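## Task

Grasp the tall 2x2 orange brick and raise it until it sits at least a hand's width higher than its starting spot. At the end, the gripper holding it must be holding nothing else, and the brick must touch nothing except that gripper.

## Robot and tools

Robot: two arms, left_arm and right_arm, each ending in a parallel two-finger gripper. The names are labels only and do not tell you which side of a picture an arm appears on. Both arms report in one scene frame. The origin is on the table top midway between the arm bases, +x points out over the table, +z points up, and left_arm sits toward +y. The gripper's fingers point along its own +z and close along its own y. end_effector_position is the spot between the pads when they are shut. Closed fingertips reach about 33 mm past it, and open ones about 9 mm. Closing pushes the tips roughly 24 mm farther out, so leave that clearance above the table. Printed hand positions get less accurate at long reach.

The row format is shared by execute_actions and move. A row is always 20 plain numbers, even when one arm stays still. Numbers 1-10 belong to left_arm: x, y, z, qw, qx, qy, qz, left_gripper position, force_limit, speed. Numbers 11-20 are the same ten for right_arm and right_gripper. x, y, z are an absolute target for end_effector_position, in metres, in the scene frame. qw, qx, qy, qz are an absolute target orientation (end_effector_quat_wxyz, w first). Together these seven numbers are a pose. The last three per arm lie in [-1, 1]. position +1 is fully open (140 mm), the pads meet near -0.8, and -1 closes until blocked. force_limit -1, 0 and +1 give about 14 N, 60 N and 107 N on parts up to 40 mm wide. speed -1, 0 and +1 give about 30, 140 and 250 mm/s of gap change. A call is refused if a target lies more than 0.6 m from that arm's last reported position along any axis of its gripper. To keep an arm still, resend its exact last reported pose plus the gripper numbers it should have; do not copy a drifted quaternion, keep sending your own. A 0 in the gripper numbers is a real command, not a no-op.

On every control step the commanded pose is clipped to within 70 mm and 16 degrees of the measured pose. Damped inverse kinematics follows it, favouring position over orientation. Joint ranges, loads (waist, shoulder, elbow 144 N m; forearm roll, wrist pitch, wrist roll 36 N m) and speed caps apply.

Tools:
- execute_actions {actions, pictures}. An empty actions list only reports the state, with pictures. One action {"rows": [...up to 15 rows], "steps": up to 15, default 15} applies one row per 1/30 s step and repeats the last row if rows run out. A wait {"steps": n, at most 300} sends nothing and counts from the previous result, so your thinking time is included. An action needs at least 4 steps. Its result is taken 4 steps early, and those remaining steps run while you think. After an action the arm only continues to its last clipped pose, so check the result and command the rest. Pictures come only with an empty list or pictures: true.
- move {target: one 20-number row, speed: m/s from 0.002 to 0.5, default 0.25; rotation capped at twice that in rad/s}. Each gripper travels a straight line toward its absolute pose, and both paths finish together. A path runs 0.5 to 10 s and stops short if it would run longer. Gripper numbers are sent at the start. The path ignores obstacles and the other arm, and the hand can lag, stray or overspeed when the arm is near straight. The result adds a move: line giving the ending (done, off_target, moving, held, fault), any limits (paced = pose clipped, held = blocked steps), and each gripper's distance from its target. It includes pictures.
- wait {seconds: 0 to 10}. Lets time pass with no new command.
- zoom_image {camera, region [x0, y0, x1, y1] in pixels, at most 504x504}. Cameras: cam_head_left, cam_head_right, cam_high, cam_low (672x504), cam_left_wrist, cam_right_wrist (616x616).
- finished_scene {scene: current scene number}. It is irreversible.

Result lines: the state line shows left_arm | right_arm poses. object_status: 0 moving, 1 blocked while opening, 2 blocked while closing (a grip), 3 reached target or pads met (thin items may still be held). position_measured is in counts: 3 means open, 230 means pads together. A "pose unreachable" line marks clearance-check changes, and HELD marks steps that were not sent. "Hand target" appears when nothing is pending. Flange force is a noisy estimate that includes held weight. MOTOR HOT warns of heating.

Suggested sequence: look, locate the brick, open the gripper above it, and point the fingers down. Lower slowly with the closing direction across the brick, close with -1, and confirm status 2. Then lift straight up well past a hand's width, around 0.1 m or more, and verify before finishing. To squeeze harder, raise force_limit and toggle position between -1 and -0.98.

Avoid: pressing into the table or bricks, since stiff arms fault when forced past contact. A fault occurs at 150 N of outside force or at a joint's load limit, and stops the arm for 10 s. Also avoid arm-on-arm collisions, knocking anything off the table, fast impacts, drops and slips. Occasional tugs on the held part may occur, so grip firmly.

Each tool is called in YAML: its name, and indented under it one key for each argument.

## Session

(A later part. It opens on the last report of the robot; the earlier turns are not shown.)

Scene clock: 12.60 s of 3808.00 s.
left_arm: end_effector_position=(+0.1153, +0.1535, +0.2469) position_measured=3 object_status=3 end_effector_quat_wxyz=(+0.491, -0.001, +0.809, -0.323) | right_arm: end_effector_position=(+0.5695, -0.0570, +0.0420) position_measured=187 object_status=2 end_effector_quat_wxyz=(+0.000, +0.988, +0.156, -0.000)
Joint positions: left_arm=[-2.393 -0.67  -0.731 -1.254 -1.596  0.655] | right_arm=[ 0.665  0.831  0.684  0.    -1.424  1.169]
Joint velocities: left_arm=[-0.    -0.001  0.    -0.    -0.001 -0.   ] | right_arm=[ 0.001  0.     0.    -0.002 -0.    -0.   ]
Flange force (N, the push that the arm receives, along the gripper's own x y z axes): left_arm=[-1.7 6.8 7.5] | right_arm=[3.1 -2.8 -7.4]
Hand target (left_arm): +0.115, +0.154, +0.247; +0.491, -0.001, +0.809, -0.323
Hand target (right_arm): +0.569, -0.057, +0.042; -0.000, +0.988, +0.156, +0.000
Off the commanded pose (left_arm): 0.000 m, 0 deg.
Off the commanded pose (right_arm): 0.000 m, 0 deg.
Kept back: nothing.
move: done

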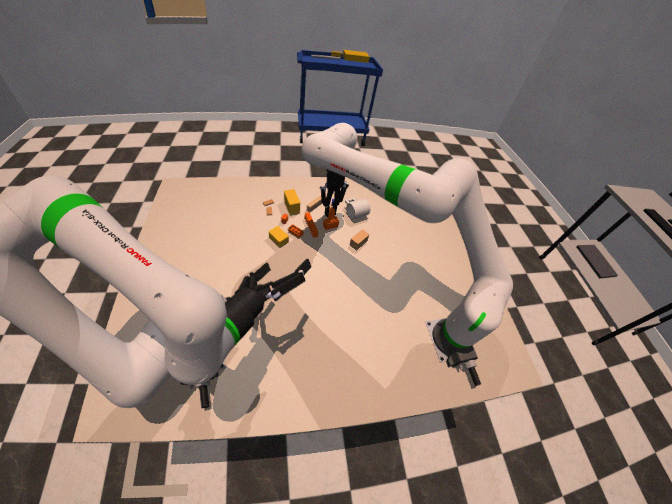

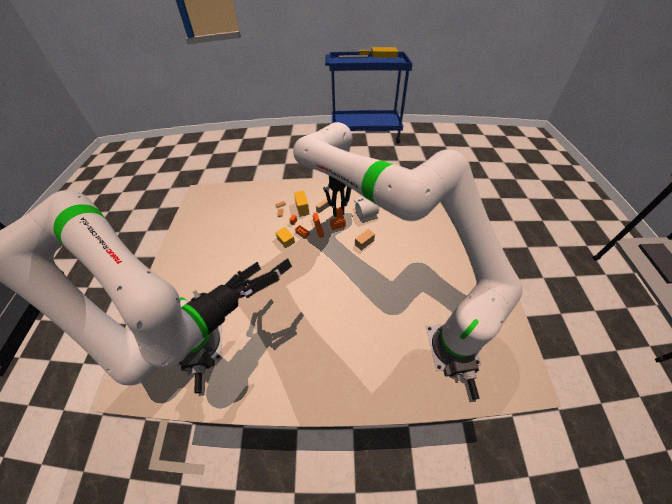

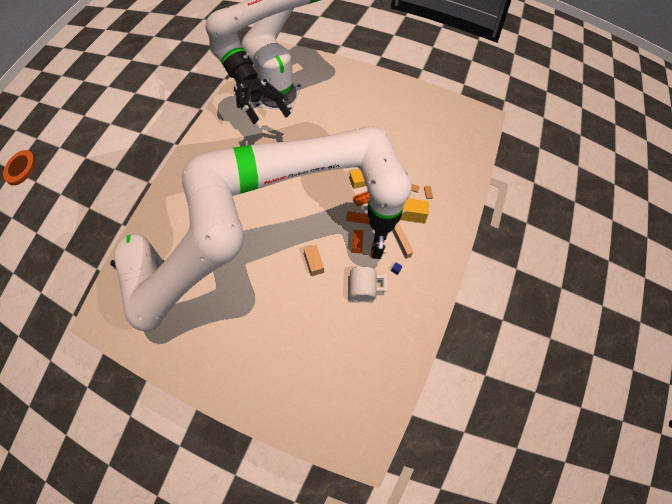

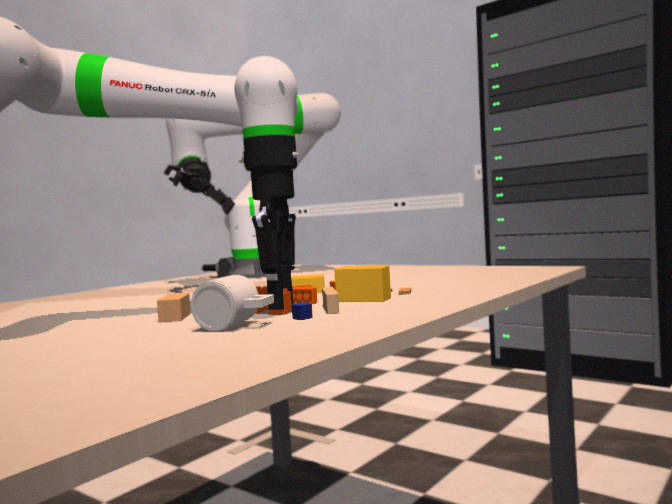

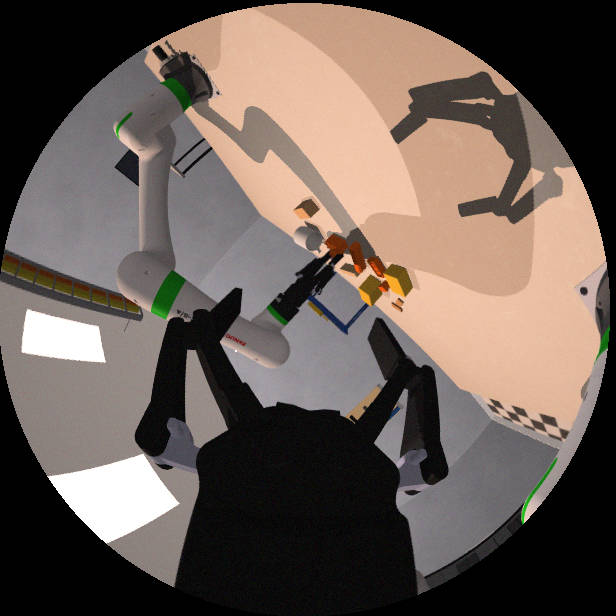

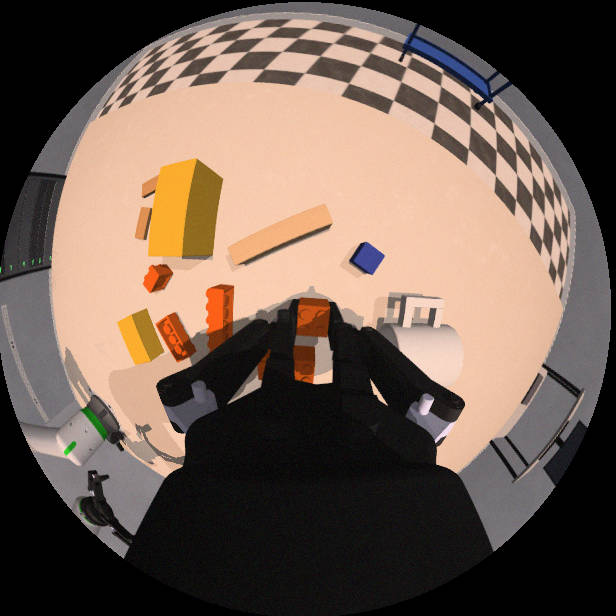

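move:
  target: [0.1153,0.1535,0.2469,0.491,-0.001,0.809,-0.323,1,0,0, 0.56,-0.063,0.2,0,0.988,0.156,0,-1,0.3,-0.3]
  speed: 0.2

Scene clock: 14.07 s of 3808.00 s.
left_arm: end_effector_position=(+0.1153, +0.1535, +0.2469) position_measured=3 object_status=3 end_effector_quat_wxyz=(+0.491, -0.001, +0.809, -0.323) | right_arm: end_effector_position=(+0.5603, -0.0627, +0.2000) position_measured=187 object_status=2 end_effector_quat_wxyz=(+0.000, +0.988, +0.155, +0.000)
Joint positions: left_arm=[-2.393 -0.67  -0.731 -1.254 -1.596  0.655] | right_arm=[ 0.668  0.807  1.013  0.    -1.777  1.166]
Joint velocities: left_arm=[ 0.    -0.001 -0.     0.    -0.002 -0.   ] | right_arm=[-0.001  0.004  0.01   0.001 -0.007 -0.   ]
Flange force (N, the push that the arm receives, along the gripper's own x y z axes): left_arm=[2.5 4.2 13.2] | right_arm=no reading
Hand target (left_arm): +0.115, +0.154, +0.247; +0.491, -0.001, +0.809, -0.323
Hand target (right_arm): +0.560, -0.063, +0.200; -0.000, +0.988, +0.156, +0.000
Off the commanded pose (left_arm): 0.000 m, 0 deg.
Off the commanded pose (right_arm): 0.000 m, 0 deg.
Kept back: nothing.
move: done

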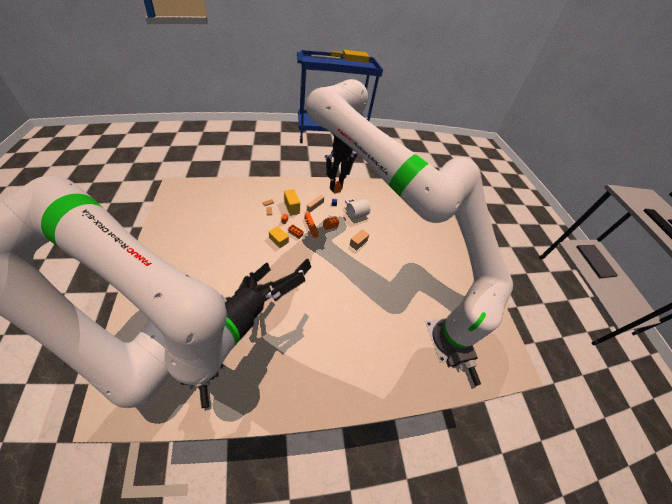

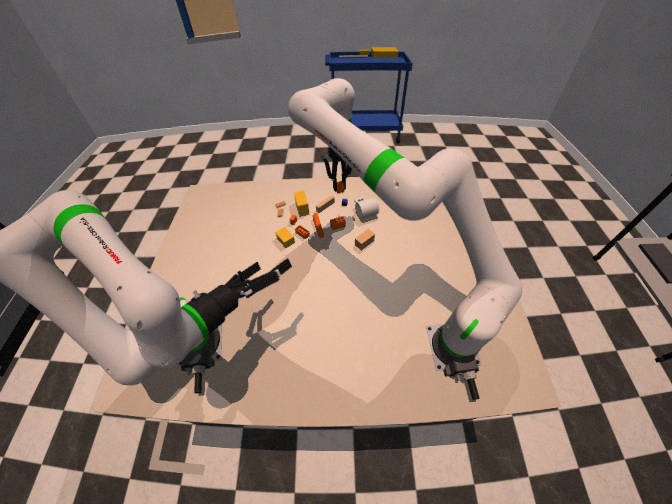

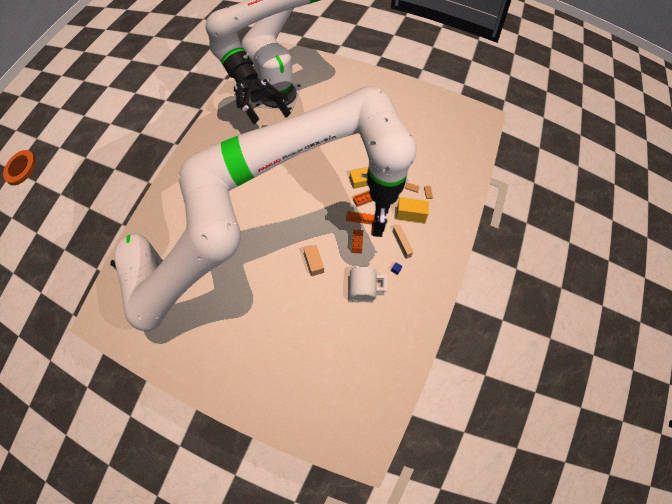

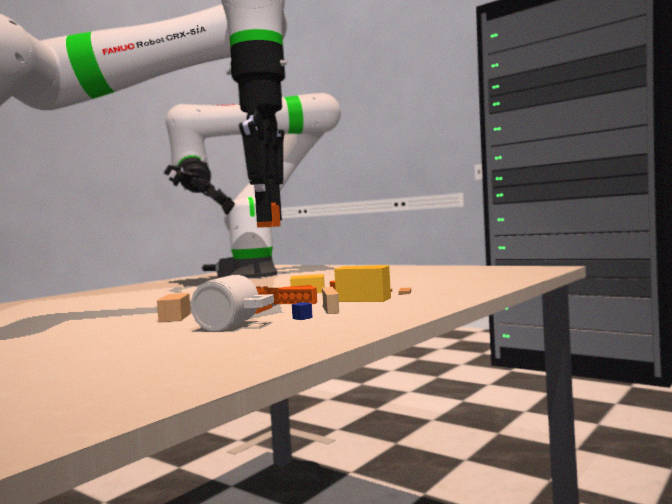

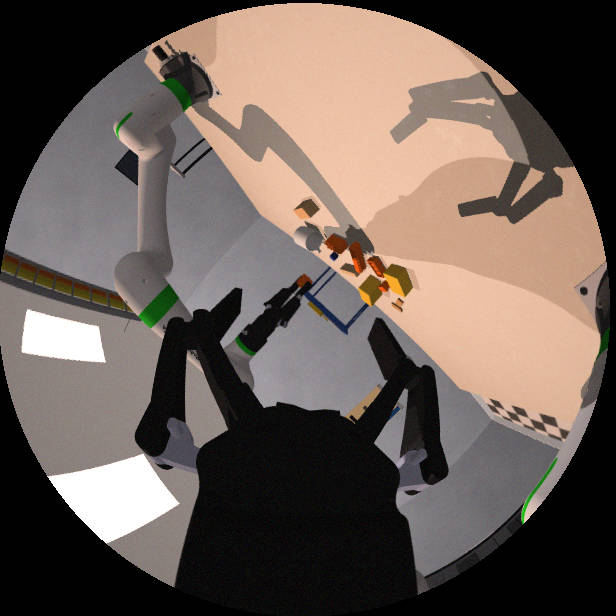

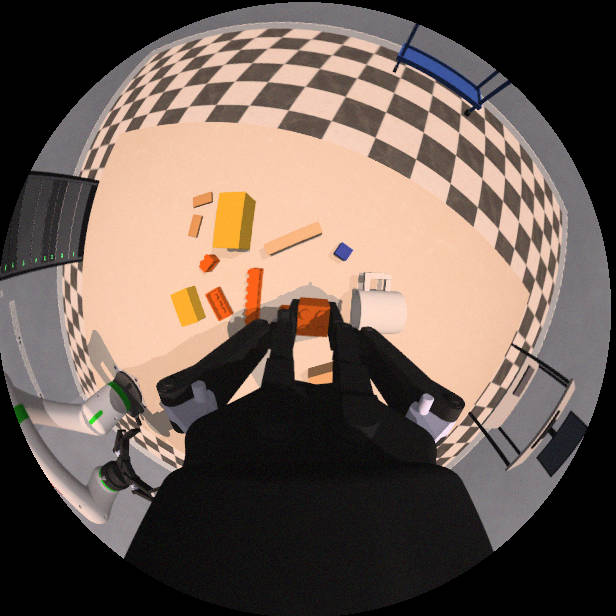

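finished_scene:
  scene: 1

The scene is finished: the task was done.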